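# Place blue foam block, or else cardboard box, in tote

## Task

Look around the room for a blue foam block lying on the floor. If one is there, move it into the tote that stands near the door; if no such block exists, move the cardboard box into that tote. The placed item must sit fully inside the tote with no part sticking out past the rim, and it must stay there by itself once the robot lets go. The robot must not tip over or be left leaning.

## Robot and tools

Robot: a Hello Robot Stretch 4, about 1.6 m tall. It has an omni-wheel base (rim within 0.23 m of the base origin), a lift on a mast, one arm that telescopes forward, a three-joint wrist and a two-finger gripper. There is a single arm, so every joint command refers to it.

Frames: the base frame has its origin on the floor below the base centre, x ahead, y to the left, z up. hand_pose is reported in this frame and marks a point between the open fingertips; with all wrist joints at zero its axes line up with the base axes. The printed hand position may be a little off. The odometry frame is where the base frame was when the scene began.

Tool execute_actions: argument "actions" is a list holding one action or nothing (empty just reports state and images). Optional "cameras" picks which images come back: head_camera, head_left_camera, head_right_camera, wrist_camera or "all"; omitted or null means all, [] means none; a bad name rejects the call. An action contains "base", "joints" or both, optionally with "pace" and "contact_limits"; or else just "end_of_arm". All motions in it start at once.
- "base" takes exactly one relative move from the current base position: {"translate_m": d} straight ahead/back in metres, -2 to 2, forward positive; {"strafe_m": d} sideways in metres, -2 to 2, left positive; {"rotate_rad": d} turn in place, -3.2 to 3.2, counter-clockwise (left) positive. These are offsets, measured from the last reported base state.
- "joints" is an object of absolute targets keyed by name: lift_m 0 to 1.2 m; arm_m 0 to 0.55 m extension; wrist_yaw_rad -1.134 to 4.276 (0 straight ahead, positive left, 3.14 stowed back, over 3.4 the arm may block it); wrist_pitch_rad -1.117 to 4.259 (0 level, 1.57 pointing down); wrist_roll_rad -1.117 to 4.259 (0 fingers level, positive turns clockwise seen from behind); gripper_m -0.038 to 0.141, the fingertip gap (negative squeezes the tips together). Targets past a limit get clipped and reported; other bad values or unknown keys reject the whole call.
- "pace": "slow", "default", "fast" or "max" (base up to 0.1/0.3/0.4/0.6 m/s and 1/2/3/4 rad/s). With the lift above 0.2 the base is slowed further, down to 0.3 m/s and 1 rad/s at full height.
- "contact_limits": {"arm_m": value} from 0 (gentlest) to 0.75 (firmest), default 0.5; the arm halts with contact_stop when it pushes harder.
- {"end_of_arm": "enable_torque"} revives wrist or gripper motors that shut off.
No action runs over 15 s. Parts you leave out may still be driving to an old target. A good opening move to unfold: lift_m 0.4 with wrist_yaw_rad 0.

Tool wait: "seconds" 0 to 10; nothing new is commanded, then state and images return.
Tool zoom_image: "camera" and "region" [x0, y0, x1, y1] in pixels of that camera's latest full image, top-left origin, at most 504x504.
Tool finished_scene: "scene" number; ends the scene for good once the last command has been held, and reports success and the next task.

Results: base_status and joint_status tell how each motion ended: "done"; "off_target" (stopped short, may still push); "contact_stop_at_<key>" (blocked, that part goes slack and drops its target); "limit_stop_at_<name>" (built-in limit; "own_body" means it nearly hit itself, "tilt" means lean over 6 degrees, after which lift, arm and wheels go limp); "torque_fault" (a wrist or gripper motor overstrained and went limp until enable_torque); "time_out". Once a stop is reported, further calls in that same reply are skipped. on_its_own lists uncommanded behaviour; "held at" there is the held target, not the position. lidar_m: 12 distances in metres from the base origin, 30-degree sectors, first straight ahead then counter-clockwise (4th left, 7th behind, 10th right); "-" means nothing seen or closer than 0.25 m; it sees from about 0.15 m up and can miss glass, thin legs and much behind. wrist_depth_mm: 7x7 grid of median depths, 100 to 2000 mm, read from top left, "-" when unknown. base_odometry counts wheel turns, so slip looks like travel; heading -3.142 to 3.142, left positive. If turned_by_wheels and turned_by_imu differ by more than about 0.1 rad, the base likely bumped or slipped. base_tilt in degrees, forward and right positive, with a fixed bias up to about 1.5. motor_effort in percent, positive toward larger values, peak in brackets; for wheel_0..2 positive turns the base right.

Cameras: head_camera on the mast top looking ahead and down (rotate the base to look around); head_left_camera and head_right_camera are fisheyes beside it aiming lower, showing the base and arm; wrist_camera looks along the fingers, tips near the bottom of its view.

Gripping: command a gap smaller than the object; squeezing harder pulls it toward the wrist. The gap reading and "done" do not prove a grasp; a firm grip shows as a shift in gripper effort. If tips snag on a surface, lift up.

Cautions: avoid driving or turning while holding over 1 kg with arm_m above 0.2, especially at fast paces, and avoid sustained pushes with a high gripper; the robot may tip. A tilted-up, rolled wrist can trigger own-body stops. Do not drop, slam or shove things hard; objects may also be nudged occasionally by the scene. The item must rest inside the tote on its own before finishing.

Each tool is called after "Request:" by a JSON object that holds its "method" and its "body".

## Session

Request:
{"method": "execute_actions", "body": {"actions": []}}

Scene clock: 0.00 s.
base_odometry: x=+0.000 y=+0.000 heading=+0.000 (m, m, rad; odometry frame)
turned_by_wheels: +0.000 (rad since the last result)
turned_by_imu: +0.000 (rad since the last result)
base_tilt: forward=+0.0 right=+0.0 (deg)
lidar_m: 0.88 0.82 0.86 1.18 1.75 1.30 0.90 0.84 0.88 1.03 1.17 1.75
base_status: not commanded
joint_positions: lift_m=+0.184 arm_m=+0.002 wrist_yaw_rad=+3.117 wrist_pitch_rad=+0.003 wrist_roll_rad=+0.008 gripper_m=+0.057
joint_status: not commanded
motor_effort: lift_m=+17 arm_m=+0 wrist_yaw_rad=-2 wrist_pitch_rad=-8 wrist_roll_rad=-1 gripper_m=-3 wheel_0=+0 wheel_1=+0 wheel_2=+0 (%)
hand_pose: x=-0.1138 y=+0.0946 z=+0.3611 quat_wxyz=(+0.013, -0.001, +0.004, +1.000) (m; base frame)
wrist_depth_mm: - 142 1078 1255 1464 1808 1921 / - 134 1060 1255 1464 1756 1863 / - 123 173 1229 1464 1756 1863 / 109 140 222 1229 1430 1756 1863 / 220 931 1060 1255 1464 1708 1863 / 842 917 212 1229 202 1537 1430 / 842 866 976 145 976 946 1008
pictures: head_camera, head_left_camera, head_right_camera, wrist_camera
Images, in order (width x height): head_camera 420x560, head_left_camera 420x672, head_right_camera 420x672, wrist_camera 616x392.

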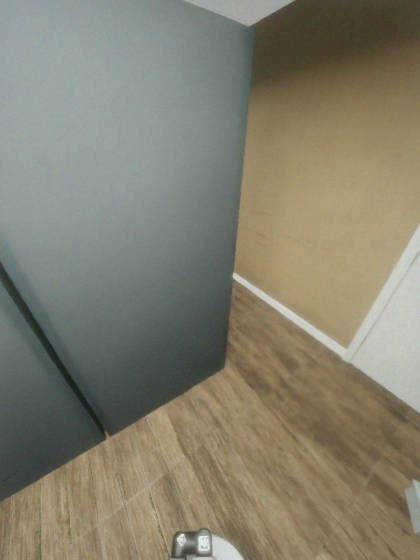

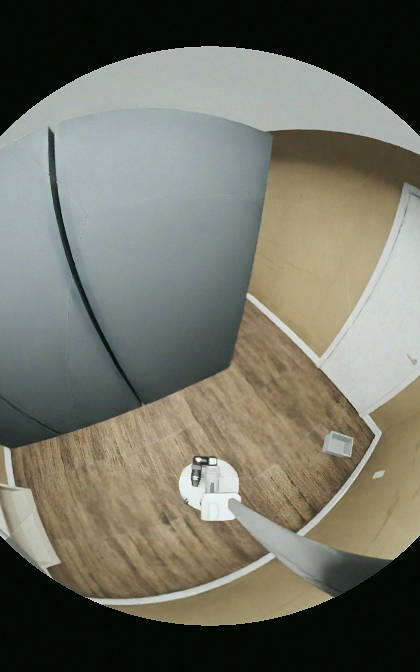

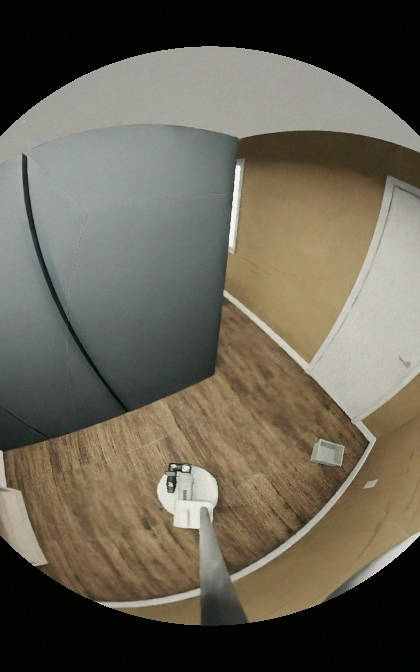

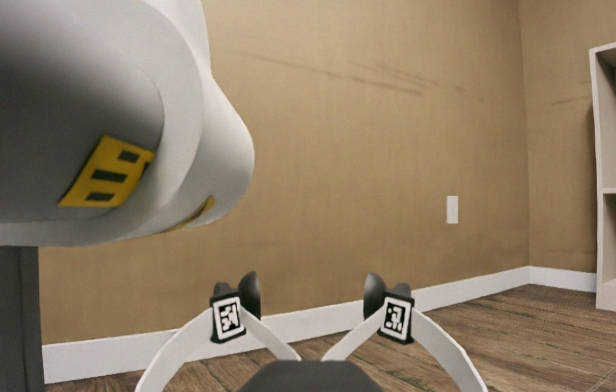

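Request:
{"method": "execute_actions", "body": {"actions": [{"base":{"rotate_rad":-0.72}}], "cameras": []}}

Request:
{"method": "execute_actions", "body": {"actions": [{"base":{"translate_m":1.29},"pace":"fast"}], "cameras": []}}

Request:
{"method": "execute_actions", "body": {"actions": [{"base":{"rotate_rad":1.35}}], "cameras": ["head_camera"]}}

Scene clock: 5.37 s.
base_odometry: x=+0.000 y=+0.000 heading=-0.720 (m, m, rad; odometry frame)
turned_by_wheels: -0.720 (rad since the last result)
turned_by_imu: -0.710 (rad since the last result)
base_tilt: forward=+0.1 right=+0.0 (deg)
lidar_m: 1.66 0.95 0.83 0.84 1.00 1.75 1.65 1.01 0.85 0.85 1.01 1.04
base_status: done
joint_positions: lift_m=+0.184 arm_m=+0.002 wrist_yaw_rad=+3.117 wrist_pitch_rad=+0.003 wrist_roll_rad=+0.008 gripper_m=+0.057
joint_status: not commanded
motor_effort: lift_m=+17(17) arm_m=+0(1) wrist_yaw_rad=-1(1) wrist_pitch_rad=-6(5) wrist_roll_rad=-2(1) gripper_m=-3(9) wheel_0=-1(3) wheel_1=-1(3) wheel_2=-2(5) (%)
hand_pose: x=-0.1138 y=+0.0946 z=+0.3611 quat_wxyz=(+0.013, -0.001, +0.004, +1.000) (m; base frame)
wrist_depth_mm: - 142 - - - - 1863 / - 135 - - - 1983 1863 / - 123 174 - - - 1983 / 109 140 221 - - 1983 1921 / 219 1308 - - - 1983 1921 / 1060 1281 212 1618 201 1537 1464 / 991 960 976 145 976 946 991
pictures: none
No camera images: the call's "cameras" was empty. Leave "cameras" out to get every camera's image.

Scene clock: 9.87 s.
base_odometry: x=+0.970 y=-0.851 heading=-0.720 (m, m, rad; odometry frame)
turned_by_wheels: +0.000 (rad since the last result)
turned_by_imu: -0.005 (rad since the last result)
base_tilt: forward=+0.1 right=+0.0 (deg)
lidar_m: 0.44 0.54 1.00 0.91 0.67 1.00 2.38 1.37 0.80 0.79 0.49 0.42
base_status: done
joint_positions: lift_m=+0.184 arm_m=+0.002 wrist_yaw_rad=+3.117 wrist_pitch_rad=+0.003 wrist_roll_rad=+0.008 gripper_m=+0.057
joint_status: not commanded
motor_effort: lift_m=+17(17) arm_m=+0(1) wrist_yaw_rad=-2(2) wrist_pitch_rad=-7(6) wrist_roll_rad=+0(2) gripper_m=-4(5) wheel_0=+0(9) wheel_1=+0(4) wheel_2=+0(12) (%)
hand_pose: x=-0.1138 y=+0.0946 z=+0.3611 quat_wxyz=(+0.013, -0.001, +0.004, +1.000) (m; base frame)
wrist_depth_mm: - 142 - - - 1808 891 / - 135 - - - 1863 904 / - 123 174 - - - 931 / 109 140 222 - - - 931 / 219 1863 - - - - 931 / 1397 1499 212 1576 201 1397 917 / 1008 960 991 145 976 946 891
pictures: none
No camera images: the call's "cameras" was empty. Leave "cameras" out to get every camera's image.

Scene clock: 11.80 s.
base_odometry: x=+0.970 y=-0.851 heading=+0.630 (m, m, rad; odometry frame)
turned_by_wheels: +1.350 (rad since the last result)
turned_by_imu: +1.330 (rad since the last result)
base_tilt: forward=+0.1 right=+0.0 (deg)
lidar_m: 2.69 0.67 0.72 2.68 1.64 0.71 0.96 0.59 0.43 0.40 0.46 0.70
base_status: done
joint_positions: lift_m=+0.184 arm_m=+0.002 wrist_yaw_rad=+3.117 wrist_pitch_rad=+0.003 wrist_roll_rad=+0.008 gripper_m=+0.057
joint_status: not commanded
motor_effort: lift_m=+17(17) arm_m=-1(0) wrist_yaw_rad=-2(1) wrist_pitch_rad=-7(7) wrist_roll_rad=-1(1) gripper_m=-5(3) wheel_0=+1(10) wheel_1=+1(5) wheel_2=-1(7) (%)
hand_pose: x=-0.1138 y=+0.0946 z=+0.3611 quat_wxyz=(+0.013, -0.001, +0.004, +1.000) (m; base frame)
wrist_depth_mm: - 142 1430 1397 1430 1366 1366 / - 135 1430 1397 1366 1366 1366 / - 123 174 1397 1397 1366 1366 / 109 140 223 1430 1397 1336 1366 / 218 946 1430 1430 1366 1336 1336 / 715 1008 213 1366 202 1336 1336 / 715 878 991 145 831 946 991
pictures: head_camera
Images, in order (width x height): head_camera 420x560.

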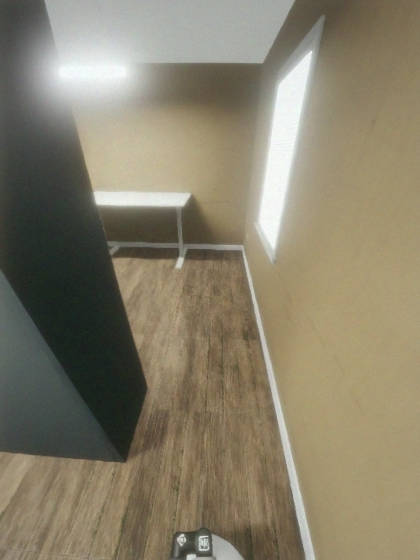

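Request:
{"method": "execute_actions", "body": {"actions": [{"base":{"translate_m":1.6},"pace":"fast"}], "cameras": []}}

Request:
{"method": "execute_actions", "body": {"actions": [{"base":{"rotate_rad":1.3}}], "cameras": ["head_camera","head_left_camera"]}}

Scene clock: 19.33 s.
base_odometry: x=+2.263 y=+0.091 heading=+0.629 (m, m, rad; odometry frame)
turned_by_wheels: +0.000 (rad since the last result)
turned_by_imu: -0.007 (rad since the last result)
base_tilt: forward=+0.1 right=+0.0 (deg)
lidar_m: 1.13 1.18 1.79 2.07 0.88 0.75 1.73 0.80 0.61 0.54 0.58 0.85
base_status: done
joint_positions: lift_m=+0.184 arm_m=+0.002 wrist_yaw_rad=+3.117 wrist_pitch_rad=+0.003 wrist_roll_rad=+0.008 gripper_m=+0.057
joint_status: not commanded
motor_effort: lift_m=+17(17) arm_m=-1(1) wrist_yaw_rad=-1(2) wrist_pitch_rad=-8(7) wrist_roll_rad=-1(1) gripper_m=-6(2) wheel_0=-1(8) wheel_1=+0(4) wheel_2=+0(11) (%)
hand_pose: x=-0.1138 y=+0.0946 z=+0.3611 quat_wxyz=(+0.013, -0.001, +0.004, +1.000) (m; base frame)
wrist_depth_mm: - 142 - - - 1060 1160 / - 135 - - - 1229 1255 / - 123 174 - - 788 1205 / 109 140 221 - - 976 1205 / 220 1229 - - - 1229 1205 / 917 1229 213 1618 200 1008 1205 / 904 960 991 145 976 768 820
pictures: none
No camera images: the call's "cameras" was empty. Leave "cameras" out to get every camera's image.

Scene clock: 21.23 s.
base_odometry: x=+2.263 y=+0.091 heading=+1.930 (m, m, rad; odometry frame)
turned_by_wheels: +1.300 (rad since the last result)
turned_by_imu: +1.281 (rad since the last result)
base_tilt: forward=+0.1 right=+0.0 (deg)
lidar_m: 2.34 1.19 0.73 0.82 1.05 0.66 0.55 0.54 0.68 1.40 1.13 1.34
base_status: done
joint_positions: lift_m=+0.184 arm_m=+0.002 wrist_yaw_rad=+3.117 wrist_pitch_rad=+0.003 wrist_roll_rad=+0.008 gripper_m=+0.057
joint_status: not commanded
motor_effort: lift_m=+17(17) arm_m=+0(1) wrist_yaw_rad=-2(1) wrist_pitch_rad=-7(6) wrist_roll_rad=-1(1) gripper_m=-3(3) wheel_0=+1(8) wheel_1=+1(1) wheel_2=+1(7) (%)
hand_pose: x=-0.1138 y=+0.0946 z=+0.3611 quat_wxyz=(+0.013, -0.001, +0.004, +1.000) (m; base frame)
wrist_depth_mm: - 142 723 768 809 854 917 / - 134 723 759 798 842 891 / - 123 174 759 788 842 878 / 109 140 222 750 788 831 878 / 219 676 715 750 788 842 878 / 654 676 213 750 202 831 878 / 647 668 699 145 768 809 854
pictures: head_camera, head_left_camera
Images, in order (width x height): head_camera 420x560, head_left_camera 420x672.

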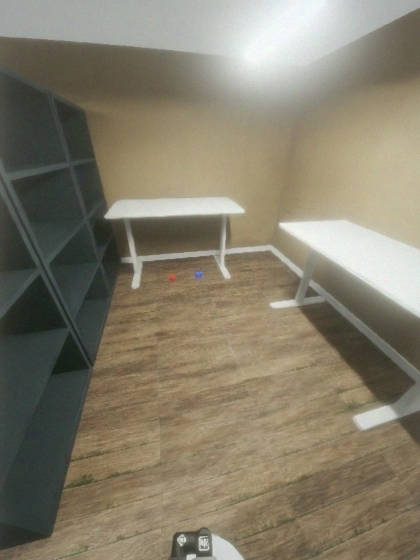

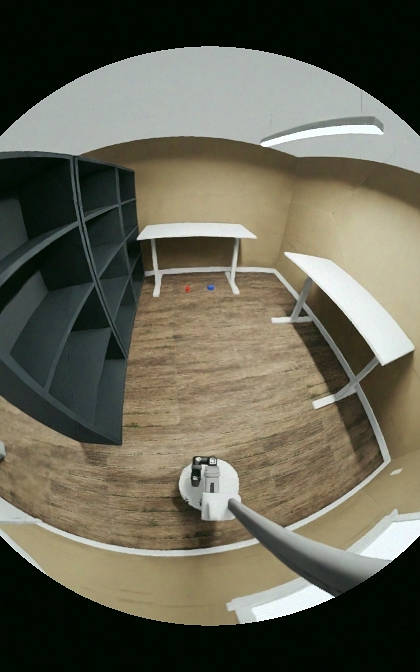

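Request:
{"method": "execute_actions", "body": {"actions": [{"base":{"rotate_rad":0.085},"joints":{"lift_m":0.4,"wrist_yaw_rad":0,"gripper_m":0.14}}], "cameras": []}}

Request:
{"method": "execute_actions", "body": {"actions": [{"base":{"translate_m":1.85},"joints":{"lift_m":0.3,"wrist_pitch_rad":1.2,"arm_m":0.1},"pace":"fast"}], "cameras": ["head_camera","wrist_camera"]}}

Scene clock: 26.57 s.
base_odometry: x=+2.263 y=+0.091 heading=+2.015 (m, m, rad; odometry frame)
turned_by_wheels: +0.085 (rad since the last result)
turned_by_imu: +0.083 (rad since the last result)
base_tilt: forward=+0.0 right=+0.0 (deg)
lidar_m: 2.35 1.09 0.76 1.02 0.98 0.63 0.56 0.56 0.73 1.70 1.16 1.45
base_status: done
joint_positions: lift_m=+0.400 arm_m=+0.002 wrist_yaw_rad=+0.000 wrist_pitch_rad=+0.003 wrist_roll_rad=+0.008 gripper_m=+0.140
joint_status: all done
motor_effort: lift_m=+21(23) arm_m=-1(1) wrist_yaw_rad=-3(8) wrist_pitch_rad=-7(7) wrist_roll_rad=-1(1) gripper_m=+0(2) wheel_0=-1(6) wheel_1=+0(3) wheel_2=+1(4) (%)
hand_pose: x=+0.4610 y=-0.0873 z=+0.5771 quat_wxyz=(+1.000, +0.004, +0.001, +0.000) (m; base frame)
wrist_depth_mm: 1661 - - - - - - / 1921 - - - - - - / 1808 - - - - - 1756 / 1921 - - - - - - / 1863 - - - - - - / 1863 1808 - - - 214 - / 1366 1430 1499 149 1499 1430 1499
pictures: none
No camera images: the call's "cameras" was empty. Leave "cameras" out to get every camera's image.

Scene clock: 32.53 s.
base_odometry: x=+1.468 y=+1.762 heading=+2.015 (m, m, rad; odometry frame)
turned_by_wheels: +0.000 (rad since the last result)
turned_by_imu: -0.008 (rad since the last result)
base_tilt: forward=+0.1 right=+0.0 (deg)
lidar_m: 0.49 0.51 0.67 0.85 0.87 1.15 2.44 1.52 0.98 0.91 0.77 0.53
base_status: done
joint_positions: lift_m=+0.300 arm_m=+0.099 wrist_yaw_rad=+0.000 wrist_pitch_rad=+1.200 wrist_roll_rad=+0.008 gripper_m=+0.140
joint_status: all done
motor_effort: lift_m=+14(20) arm_m=+4(2) wrist_yaw_rad=-1(3) wrist_pitch_rad=-1(3) wrist_roll_rad=-1(1) gripper_m=-2(0) wheel_0=-1(0) wheel_1=-1(7) wheel_2=+2(10) (%)
hand_pose: x=+0.3746 y=-0.0874 z=+0.2096 quat_wxyz=(+0.825, +0.003, +0.565, -0.002) (m; base frame)
wrist_depth_mm: 597 597 591 591 585 585 585 / 564 512 554 544 530 544 539 / 521 512 512 512 512 508 512 / 488 480 480 480 477 477 473 / 455 455 455 452 452 442 442 / 427 421 430 427 427 216 421 / 407 402 404 149 402 399 399
pictures: head_camera, wrist_camera
Images, in order (width x height): head_camera 420x560, wrist_camera 616x392.

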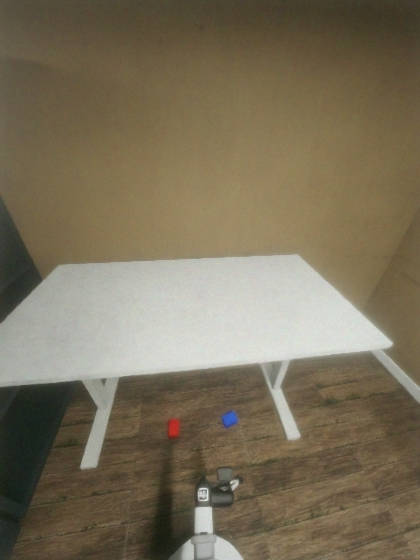

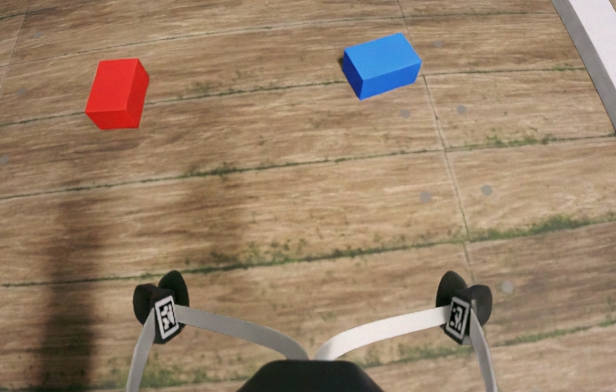

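Request:
{"method": "execute_actions", "body": {"actions": [{"base":{"strafe_m":-0.088},"joints":{"arm_m":0.53,"lift_m":0.23,"wrist_pitch_rad":1.57,"wrist_roll_rad":-0.35}}], "cameras": ["wrist_camera"]}}

Scene clock: 38.03 s.
base_odometry: x=+1.548 y=+1.800 heading=+2.015 (m, m, rad; odometry frame)
turned_by_wheels: +0.000 (rad since the last result)
turned_by_imu: +0.000 (rad since the last result)
base_tilt: forward=+0.0 right=+0.0 (deg)
lidar_m: 0.48 0.52 0.68 0.94 0.95 1.23 2.42 1.37 0.91 0.83 0.80 0.52
base_status: done
joint_positions: lift_m=+0.230 arm_m=+0.529 wrist_yaw_rad=+0.000 wrist_pitch_rad=+1.570 wrist_roll_rad=-0.350 gripper_m=+0.140
joint_status: all done
motor_effort: lift_m=+14(14) arm_m=+5(3) wrist_yaw_rad=-1(1) wrist_pitch_rad=+1(4) wrist_roll_rad=-2(6) gripper_m=+0(0) wheel_0=-1(8) wheel_1=+2(10) wheel_2=+0(3) (%)
hand_pose: x=+0.7004 y=-0.0874 z=+0.1200 quat_wxyz=(+0.697, -0.123, +0.696, +0.123) (m; base frame)
wrist_depth_mm: 353 353 351 351 347 347 345 / 351 353 349 347 347 345 347 / 351 349 349 345 347 345 343 / 351 347 345 347 345 343 343 / 351 347 347 300 343 342 342 / 349 345 345 343 342 214 338 / 347 345 345 149 340 340 340
pictures: wrist_camera
Images, in order (width x height): wrist_camera 616x392.

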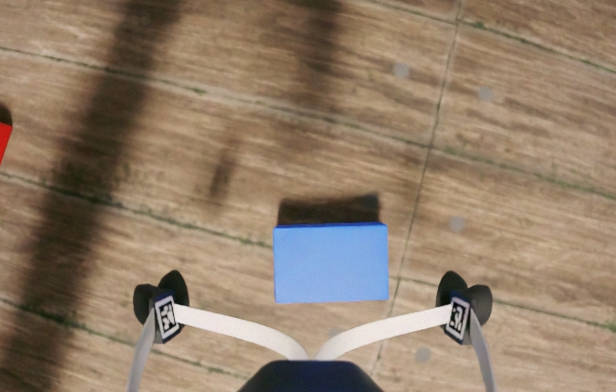

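Request:
{"method": "execute_actions", "body": {"actions": [{"base":{"strafe_m":-0.012},"joints":{"arm_m":0.54,"lift_m":0.137}}], "cameras": ["wrist_camera"]}}

Request:
{"method": "execute_actions", "body": {"actions": [{"joints":{"gripper_m":0.05}}], "cameras": []}}

Request:
{"method": "execute_actions", "body": {"actions": [{"joints":{"lift_m":0.2}}], "cameras": ["wrist_camera"]}}

Scene clock: 43.50 s.
base_odometry: x=+1.559 y=+1.805 heading=+2.015 (m, m, rad; odometry frame)
turned_by_wheels: +0.000 (rad since the last result)
turned_by_imu: +0.000 (rad since the last result)
base_tilt: forward=+0.1 right=+0.0 (deg)
lidar_m: 0.50 0.52 0.68 0.95 0.98 1.28 2.42 1.35 0.88 0.81 0.80 0.55
base_status: done
joint_positions: lift_m=+0.137 arm_m=+0.539 wrist_yaw_rad=+0.000 wrist_pitch_rad=+1.570 wrist_roll_rad=-0.350 gripper_m=+0.140
joint_status: all done
motor_effort: lift_m=+13(15) arm_m=+4(2) wrist_yaw_rad=-2(2) wrist_pitch_rad=-1(0) wrist_roll_rad=-2(1) gripper_m=+0(2) wheel_0=-1(7) wheel_1=+1(3) wheel_2=+0(2) (%)
hand_pose: x=+0.7104 y=-0.0874 z=+0.0271 quat_wxyz=(+0.697, -0.123, +0.696, +0.123) (m; base frame)
wrist_depth_mm: 257 256 255 255 254 253 - / 257 257 254 254 253 252 251 / 256 256 254 253 251 251 250 / 255 254 253 252 252 251 249 / 255 253 254 206 251 250 249 / 253 253 206 206 205 215 249 / 252 252 251 148 249 248 -
pictures: wrist_camera
Images, in order (width x height): wrist_camera 616x392.

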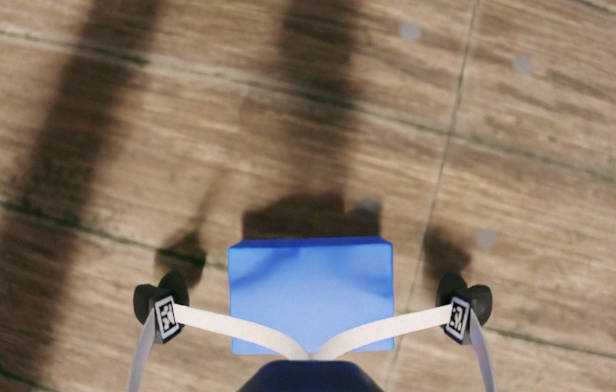

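Scene clock: 45.40 s.
base_odometry: x=+1.559 y=+1.805 heading=+2.015 (m, m, rad; odometry frame)
turned_by_wheels: +0.000 (rad since the last result)
turned_by_imu: +0.000 (rad since the last result)
base_tilt: forward=+0.0 right=+0.0 (deg)
lidar_m: 0.49 0.51 0.67 0.95 0.96 1.26 2.41 1.34 0.88 0.81 0.78 0.54
base_status: not commanded
joint_positions: lift_m=+0.137 arm_m=+0.539 wrist_yaw_rad=+0.000 wrist_pitch_rad=+1.570 wrist_roll_rad=-0.350 gripper_m=+0.051
joint_status: all done
motor_effort: lift_m=+13(14) arm_m=+4(4) wrist_yaw_rad=-1(2) wrist_pitch_rad=+0(1) wrist_roll_rad=-1(1) gripper_m=-22(22) wheel_0=-1(1) wheel_1=+1(1) wheel_2=+1(0) (%)
hand_pose: x=+0.7104 y=-0.0874 z=+0.0271 quat_wxyz=(+0.697, -0.123, +0.696, +0.123) (m; base frame)
wrist_depth_mm: 258 256 255 255 253 253 - / 257 256 254 254 253 251 252 / 256 255 254 253 252 251 250 / 255 253 253 252 252 250 250 / 254 253 253 195 250 249 249 / 254 253 195 194 193 248 248 / 253 252 251 193 248 247 -
pictures: none
No camera images: the call's "cameras" was empty. Leave "cameras" out to get every camera's image.

Scene clock: 46.60 s.
base_odometry: x=+1.559 y=+1.805 heading=+2.015 (m, m, rad; odometry frame)
turned_by_wheels: +0.000 (rad since the last result)
turned_by_imu: +0.000 (rad since the last result)
base_tilt: forward=+0.1 right=+0.0 (deg)
lidar_m: 0.49 0.51 0.69 0.94 0.98 1.25 2.41 1.36 0.87 0.82 0.80 0.54
base_status: not commanded
joint_positions: lift_m=+0.200 arm_m=+0.539 wrist_yaw_rad=+0.000 wrist_pitch_rad=+1.570 wrist_roll_rad=-0.350 gripper_m=+0.051
joint_status: all done
motor_effort: lift_m=+22(23) arm_m=+5(4) wrist_yaw_rad=-1(2) wrist_pitch_rad=+0(0) wrist_roll_rad=-1(1) gripper_m=-23(20) wheel_0=-1(1) wheel_1=+1(1) wheel_2=+1(0) (%)
hand_pose: x=+0.7104 y=-0.0874 z=+0.0894 quat_wxyz=(+0.697, -0.123, +0.696, +0.123) (m; base frame)
wrist_depth_mm: 322 320 319 319 317 314 314 / 320 319 319 317 315 317 314 / 319 317 317 317 315 315 314 / 317 317 317 315 314 312 312 / 319 317 317 195 312 312 312 / 317 315 194 193 193 310 309 / 317 314 312 193 309 309 307
pictures: wrist_camera
Images, in order (width x height): wrist_camera 616x392.

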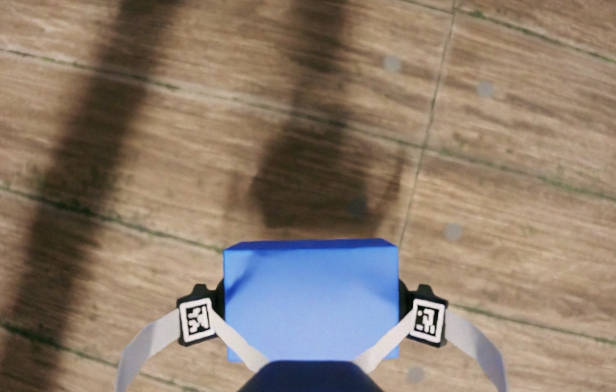

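Request:
{"method": "execute_actions", "body": {"actions": [{"base":{"translate_m":-2.0},"joints":{"lift_m":0.4,"arm_m":0.12,"wrist_roll_rad":1.57},"pace":"fast"}], "cameras": []}}

Request:
{"method": "execute_actions", "body": {"actions": [{"base":{"rotate_rad":1.73}}], "cameras": ["head_camera"]}}

Scene clock: 56.93 s.
base_odometry: x=+2.417 y=-0.001 heading=+2.015 (m, m, rad; odometry frame)
turned_by_wheels: +0.000 (rad since the last result)
turned_by_imu: +0.007 (rad since the last result)
base_tilt: forward=+0.0 right=+0.0 (deg)
lidar_m: 2.49 1.21 0.90 2.45 0.69 0.44 0.40 0.40 0.51 1.25 1.11 1.29
base_status: done
joint_positions: lift_m=+0.400 arm_m=+0.121 wrist_yaw_rad=+0.000 wrist_pitch_rad=+1.570 wrist_roll_rad=+1.570 gripper_m=+0.051
joint_status: all done
motor_effort: lift_m=+21(23) arm_m=-4(7) wrist_yaw_rad=+0(3) wrist_pitch_rad=-1(1) wrist_roll_rad=+0(4) gripper_m=-22(26) wheel_0=+1(3) wheel_1=+1(4) wheel_2=-1(10) (%)
hand_pose: x=+0.2918 y=-0.0874 z=+0.2894 quat_wxyz=(+0.500, +0.500, +0.500, -0.500) (m; base frame)
wrist_depth_mm: 530 535 525 521 525 521 521 / 530 525 521 525 517 517 521 / 525 525 525 525 525 521 521 / 521 525 521 521 521 334 301 / 521 521 521 195 347 303 300 / 521 517 195 194 193 297 297 / 521 512 512 193 301 296 297
pictures: none
No camera images: the call's "cameras" was empty. Leave "cameras" out to get every camera's image.

Scene clock: 59.07 s.
base_odometry: x=+2.417 y=-0.001 heading=-2.539 (m, m, rad; odometry frame)
turned_by_wheels: +1.730 (rad since the last result)
turned_by_imu: +1.705 (rad since the last result)
base_tilt: forward=+0.0 right=+0.0 (deg)
lidar_m: 1.39 0.58 0.38 0.35 0.41 0.62 1.49 1.12 1.61 2.39 1.02 0.93
base_status: done
joint_positions: lift_m=+0.400 arm_m=+0.121 wrist_yaw_rad=+0.000 wrist_pitch_rad=+1.570 wrist_roll_rad=+1.570 gripper_m=+0.051
joint_status: not commanded
motor_effort: lift_m=+21(21) arm_m=-4(4) wrist_yaw_rad=-2(1) wrist_pitch_rad=-1(0) wrist_roll_rad=+0(0) gripper_m=-23(22) wheel_0=-1(1) wheel_1=+1(5) wheel_2=+0(7) (%)
hand_pose: x=+0.2918 y=-0.0874 z=+0.2894 quat_wxyz=(+0.500, +0.500, +0.500, -0.500) (m; base frame)
wrist_depth_mm: 530 530 525 525 517 525 525 / 525 530 525 521 525 521 521 / 525 521 521 525 521 517 521 / 521 521 525 517 512 334 300 / 521 521 517 195 345 301 298 / 521 521 194 194 193 298 297 / 517 517 512 193 300 297 297
pictures: head_camera
Images, in order (width x height): head_camera 420x560.

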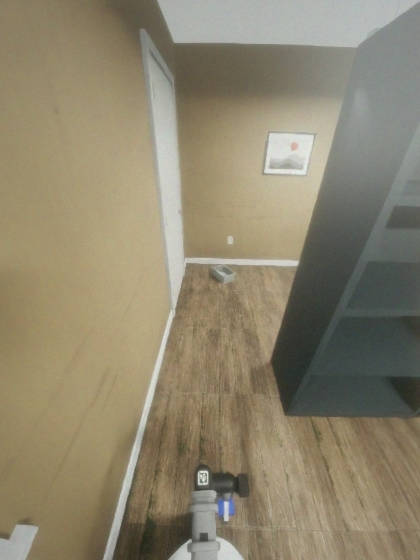

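Request:
{"method": "execute_actions", "body": {"actions": [{"base":{"rotate_rad":-0.06}}], "cameras": []}}

Request:
{"method": "execute_actions", "body": {"actions": [{"base":{"translate_m":1.85},"joints":{"lift_m":0.5,"arm_m":0.35,"wrist_roll_rad":0.6},"pace":"fast"}], "cameras": ["head_camera","wrist_camera"]}}

Scene clock: 63.10 s.
base_odometry: x=+2.417 y=-0.001 heading=-2.599 (m, m, rad; odometry frame)
turned_by_wheels: -0.060 (rad since the last result)
turned_by_imu: -0.059 (rad since the last result)
base_tilt: forward=+0.0 right=+0.0 (deg)
lidar_m: 1.64 0.60 0.41 0.38 0.42 0.57 1.78 1.14 1.50 2.51 1.07 0.93
base_status: done
joint_positions: lift_m=+0.400 arm_m=+0.121 wrist_yaw_rad=+0.000 wrist_pitch_rad=+1.570 wrist_roll_rad=+1.570 gripper_m=+0.051
joint_status: not commanded
motor_effort: lift_m=+21(21) arm_m=-4(4) wrist_yaw_rad=-2(1) wrist_pitch_rad=+0(1) wrist_roll_rad=+0(0) gripper_m=-25(19) wheel_0=-1(7) wheel_1=+1(5) wheel_2=+0(4) (%)
hand_pose: x=+0.2918 y=-0.0874 z=+0.2894 quat_wxyz=(+0.500, +0.500, +0.500, -0.500) (m; base frame)
wrist_depth_mm: 530 530 525 525 521 525 521 / 525 525 521 525 521 521 521 / 525 530 525 521 517 517 521 / 525 521 525 521 517 336 301 / 521 521 521 194 345 301 300 / 521 525 194 194 193 298 297 / 521 517 517 193 301 297 297
pictures: none
No camera images: the call's "cameras" was empty. Leave "cameras" out to get every camera's image.

Scene clock: 69.10 s.
base_odometry: x=+0.833 y=-0.957 heading=-2.599 (m, m, rad; odometry frame)
turned_by_wheels: +0.000 (rad since the last result)
turned_by_imu: -0.008 (rad since the last result)
base_tilt: forward=+0.1 right=+0.0 (deg)
lidar_m: 0.81 0.55 0.41 0.36 0.40 0.61 1.75 0.82 0.91 2.49 1.54 0.54
base_status: done
joint_positions: lift_m=+0.500 arm_m=+0.349 wrist_yaw_rad=+0.000 wrist_pitch_rad=+1.570 wrist_roll_rad=+0.600 gripper_m=+0.051
joint_status: all done
motor_effort: lift_m=+21(22) arm_m=+4(6) wrist_yaw_rad=-2(0) wrist_pitch_rad=+0(1) wrist_roll_rad=-3(7) gripper_m=-21(21) wheel_0=-1(3) wheel_1=+0(6) wheel_2=+1(14) (%)
hand_pose: x=+0.5205 y=-0.0874 z=+0.3894 quat_wxyz=(+0.676, +0.209, +0.675, -0.209) (m; base frame)
wrist_depth_mm: 634 627 554 627 621 621 621 / 627 627 627 621 621 621 621 / 627 627 615 615 621 621 621 / 621 627 621 621 621 621 621 / 621 621 621 195 615 621 615 / 627 627 194 193 193 615 615 / 621 621 621 193 609 609 609
pictures: head_camera, wrist_camera
Images, in order (width x height): head_camera 420x560, wrist_camera 616x392.

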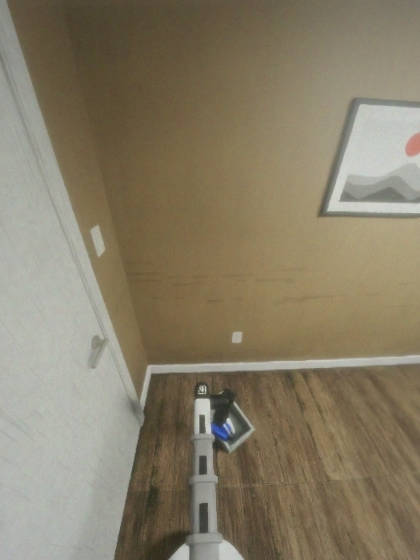

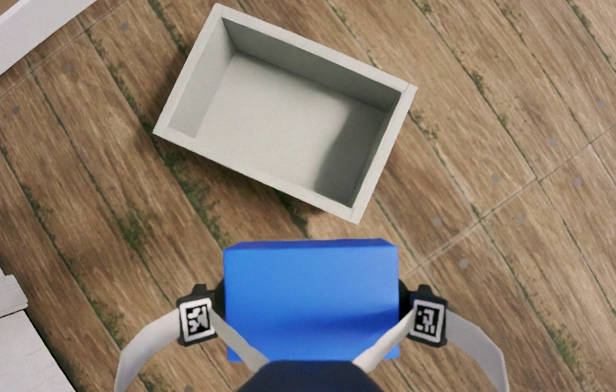

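Request:
{"method": "execute_actions", "body": {"actions": [{"base":{"strafe_m":-0.067},"joints":{"lift_m":0.3,"arm_m":0.506,"wrist_roll_rad":1.01}}], "cameras": ["wrist_camera"]}}

Scene clock: 74.37 s.
base_odometry: x=+0.799 y=-0.900 heading=-2.599 (m, m, rad; odometry frame)
turned_by_wheels: +0.000 (rad since the last result)
turned_by_imu: +0.000 (rad since the last result)
base_tilt: forward=+0.0 right=+0.0 (deg)
lidar_m: 0.53 0.65 0.47 0.44 0.49 0.72 1.89 0.78 0.91 2.49 1.51 0.59
base_status: done
joint_positions: lift_m=+0.300 arm_m=+0.505 wrist_yaw_rad=+0.000 wrist_pitch_rad=+1.570 wrist_roll_rad=+1.010 gripper_m=+0.051
joint_status: all done
motor_effort: lift_m=+14(20) arm_m=+4(2) wrist_yaw_rad=-2(1) wrist_pitch_rad=+0(1) wrist_roll_rad=-1(2) gripper_m=-22(22) wheel_0=-1(3) wheel_1=+0(9) wheel_2=+0(0) (%)
hand_pose: x=+0.6764 y=-0.0874 z=+0.1900 quat_wxyz=(+0.619, +0.342, +0.619, -0.342) (m; base frame)
wrist_depth_mm: 424 427 424 421 421 418 418 / 421 421 418 418 418 418 415 / 424 421 366 357 349 415 415 / 418 351 418 415 415 349 413 / 415 351 413 195 382 343 415 / 418 324 194 194 193 342 413 / 415 293 291 193 291 290 410
pictures: wrist_camera
Images, in order (width x height): wrist_camera 616x392.

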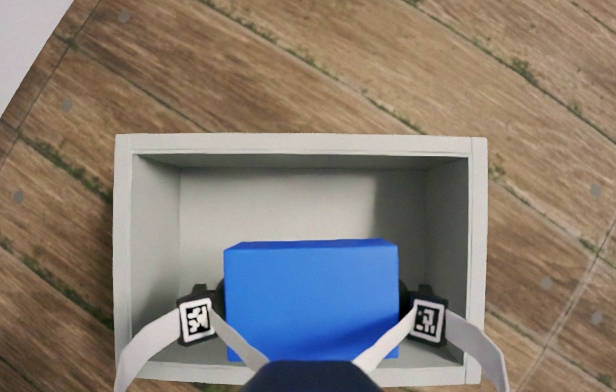

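Request:
{"method": "execute_actions", "body": {"actions": [{"joints":{"lift_m":0.145,"arm_m":0.515}}], "cameras": []}}

Request:
{"method": "execute_actions", "body": {"actions": [{"joints":{"gripper_m":0.12}}], "cameras": []}}

Request:
{"method": "execute_actions", "body": {"actions": [{"joints":{"lift_m":0.32}}], "cameras": ["wrist_camera"]}}

Scene clock: 79.03 s.
base_odometry: x=+0.799 y=-0.900 heading=-2.599 (m, m, rad; odometry frame)
turned_by_wheels: +0.000 (rad since the last result)
turned_by_imu: +0.000 (rad since the last result)
base_tilt: forward=+0.0 right=+0.0 (deg)
lidar_m: 0.52 0.66 0.48 0.44 0.48 0.68 1.88 0.78 0.88 2.49 1.49 0.58
base_status: not commanded
joint_positions: lift_m=+0.145 arm_m=+0.514 wrist_yaw_rad=+0.000 wrist_pitch_rad=+1.570 wrist_roll_rad=+1.010 gripper_m=+0.051
joint_status: all done
motor_effort: lift_m=+14(14) arm_m=+4(3) wrist_yaw_rad=-1(2) wrist_pitch_rad=-1(0) wrist_roll_rad=+0(0) gripper_m=-24(23) wheel_0=-1(1) wheel_1=+0(0) wheel_2=+0(0) (%)
hand_pose: x=+0.6854 y=-0.0874 z=+0.0350 quat_wxyz=(+0.619, +0.342, +0.619, -0.342) (m; base frame)
wrist_depth_mm: 264 265 264 263 263 262 - / 141 141 141 140 140 139 260 / 171 205 206 205 200 191 185 / 192 258 258 258 256 256 206 / 191 258 257 195 255 254 206 / 190 256 195 193 193 254 202 / 193 239 255 193 253 232 -
pictures: none
No camera images: the call's "cameras" was empty. Leave "cameras" out to get every camera's image.

Scene clock: 80.63 s.
base_odometry: x=+0.799 y=-0.900 heading=-2.599 (m, m, rad; odometry frame)
turned_by_wheels: +0.000 (rad since the last result)
turned_by_imu: +0.000 (rad since the last result)
base_tilt: forward=+0.0 right=+0.0 (deg)
lidar_m: 0.53 0.67 0.47 0.45 0.47 0.70 1.88 0.79 0.89 2.47 1.51 0.55
base_status: not commanded
joint_positions: lift_m=+0.145 arm_m=+0.514 wrist_yaw_rad=+0.000 wrist_pitch_rad=+1.570 wrist_roll_rad=+1.010 gripper_m=+0.120
joint_status: all done
motor_effort: lift_m=+14(14) arm_m=+4(5) wrist_yaw_rad=-2(2) wrist_pitch_rad=-1(0) wrist_roll_rad=+0(0) gripper_m=-1(21) wheel_0=-1(1) wheel_1=+0(0) wheel_2=+0(0) (%)
hand_pose: x=+0.6854 y=-0.0874 z=+0.0350 quat_wxyz=(+0.619, +0.342, +0.619, -0.342) (m; base frame)
wrist_depth_mm: 266 265 264 264 262 262 - / 142 141 141 140 140 140 260 / 171 204 206 204 199 191 186 / 191 258 257 257 256 255 207 / 191 257 257 211 255 255 206 / 191 244 211 211 210 224 203 / 194 256 254 148 254 236 -
pictures: none
No camera images: the call's "cameras" was empty. Leave "cameras" out to get every camera's image.

Scene clock: 82.43 s.
base_odometry: x=+0.799 y=-0.900 heading=-2.599 (m, m, rad; odometry frame)
turned_by_wheels: +0.000 (rad since the last result)
turned_by_imu: +0.000 (rad since the last result)
base_tilt: forward=+0.1 right=+0.1 (deg)
lidar_m: 0.51 0.67 0.48 0.45 0.49 0.71 1.90 0.78 0.88 2.50 1.49 0.58
base_status: not commanded
joint_positions: lift_m=+0.320 arm_m=+0.514 wrist_yaw_rad=+0.000 wrist_pitch_rad=+1.570 wrist_roll_rad=+1.010 gripper_m=+0.120
joint_status: all done
motor_effort: lift_m=+21(24) arm_m=+4(4) wrist_yaw_rad=-1(2) wrist_pitch_rad=+0(1) wrist_roll_rad=+1(0) gripper_m=+0(1) wheel_0=-1(1) wheel_1=+0(0) wheel_2=+0(0) (%)
hand_pose: x=+0.6854 y=-0.0874 z=+0.2094 quat_wxyz=(+0.619, +0.342, +0.619, -0.342) (m; base frame)
wrist_depth_mm: 436 445 442 439 439 439 439 / 445 442 442 439 439 436 436 / 445 439 439 439 436 436 433 / 439 439 433 436 430 368 433 / 439 439 430 387 430 364 433 / 436 436 392 433 430 427 430 / 433 433 314 148 312 332 430
pictures: wrist_camera
Images, in order (width x height): wrist_camera 616x392.

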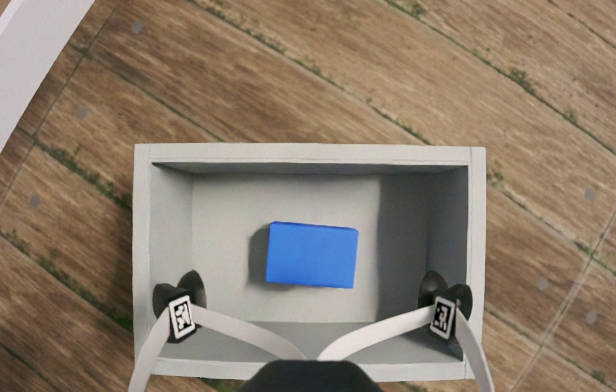

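Request:
{"method": "finished_scene", "body": {"scene": 2}}

The scene is finished: the task was done.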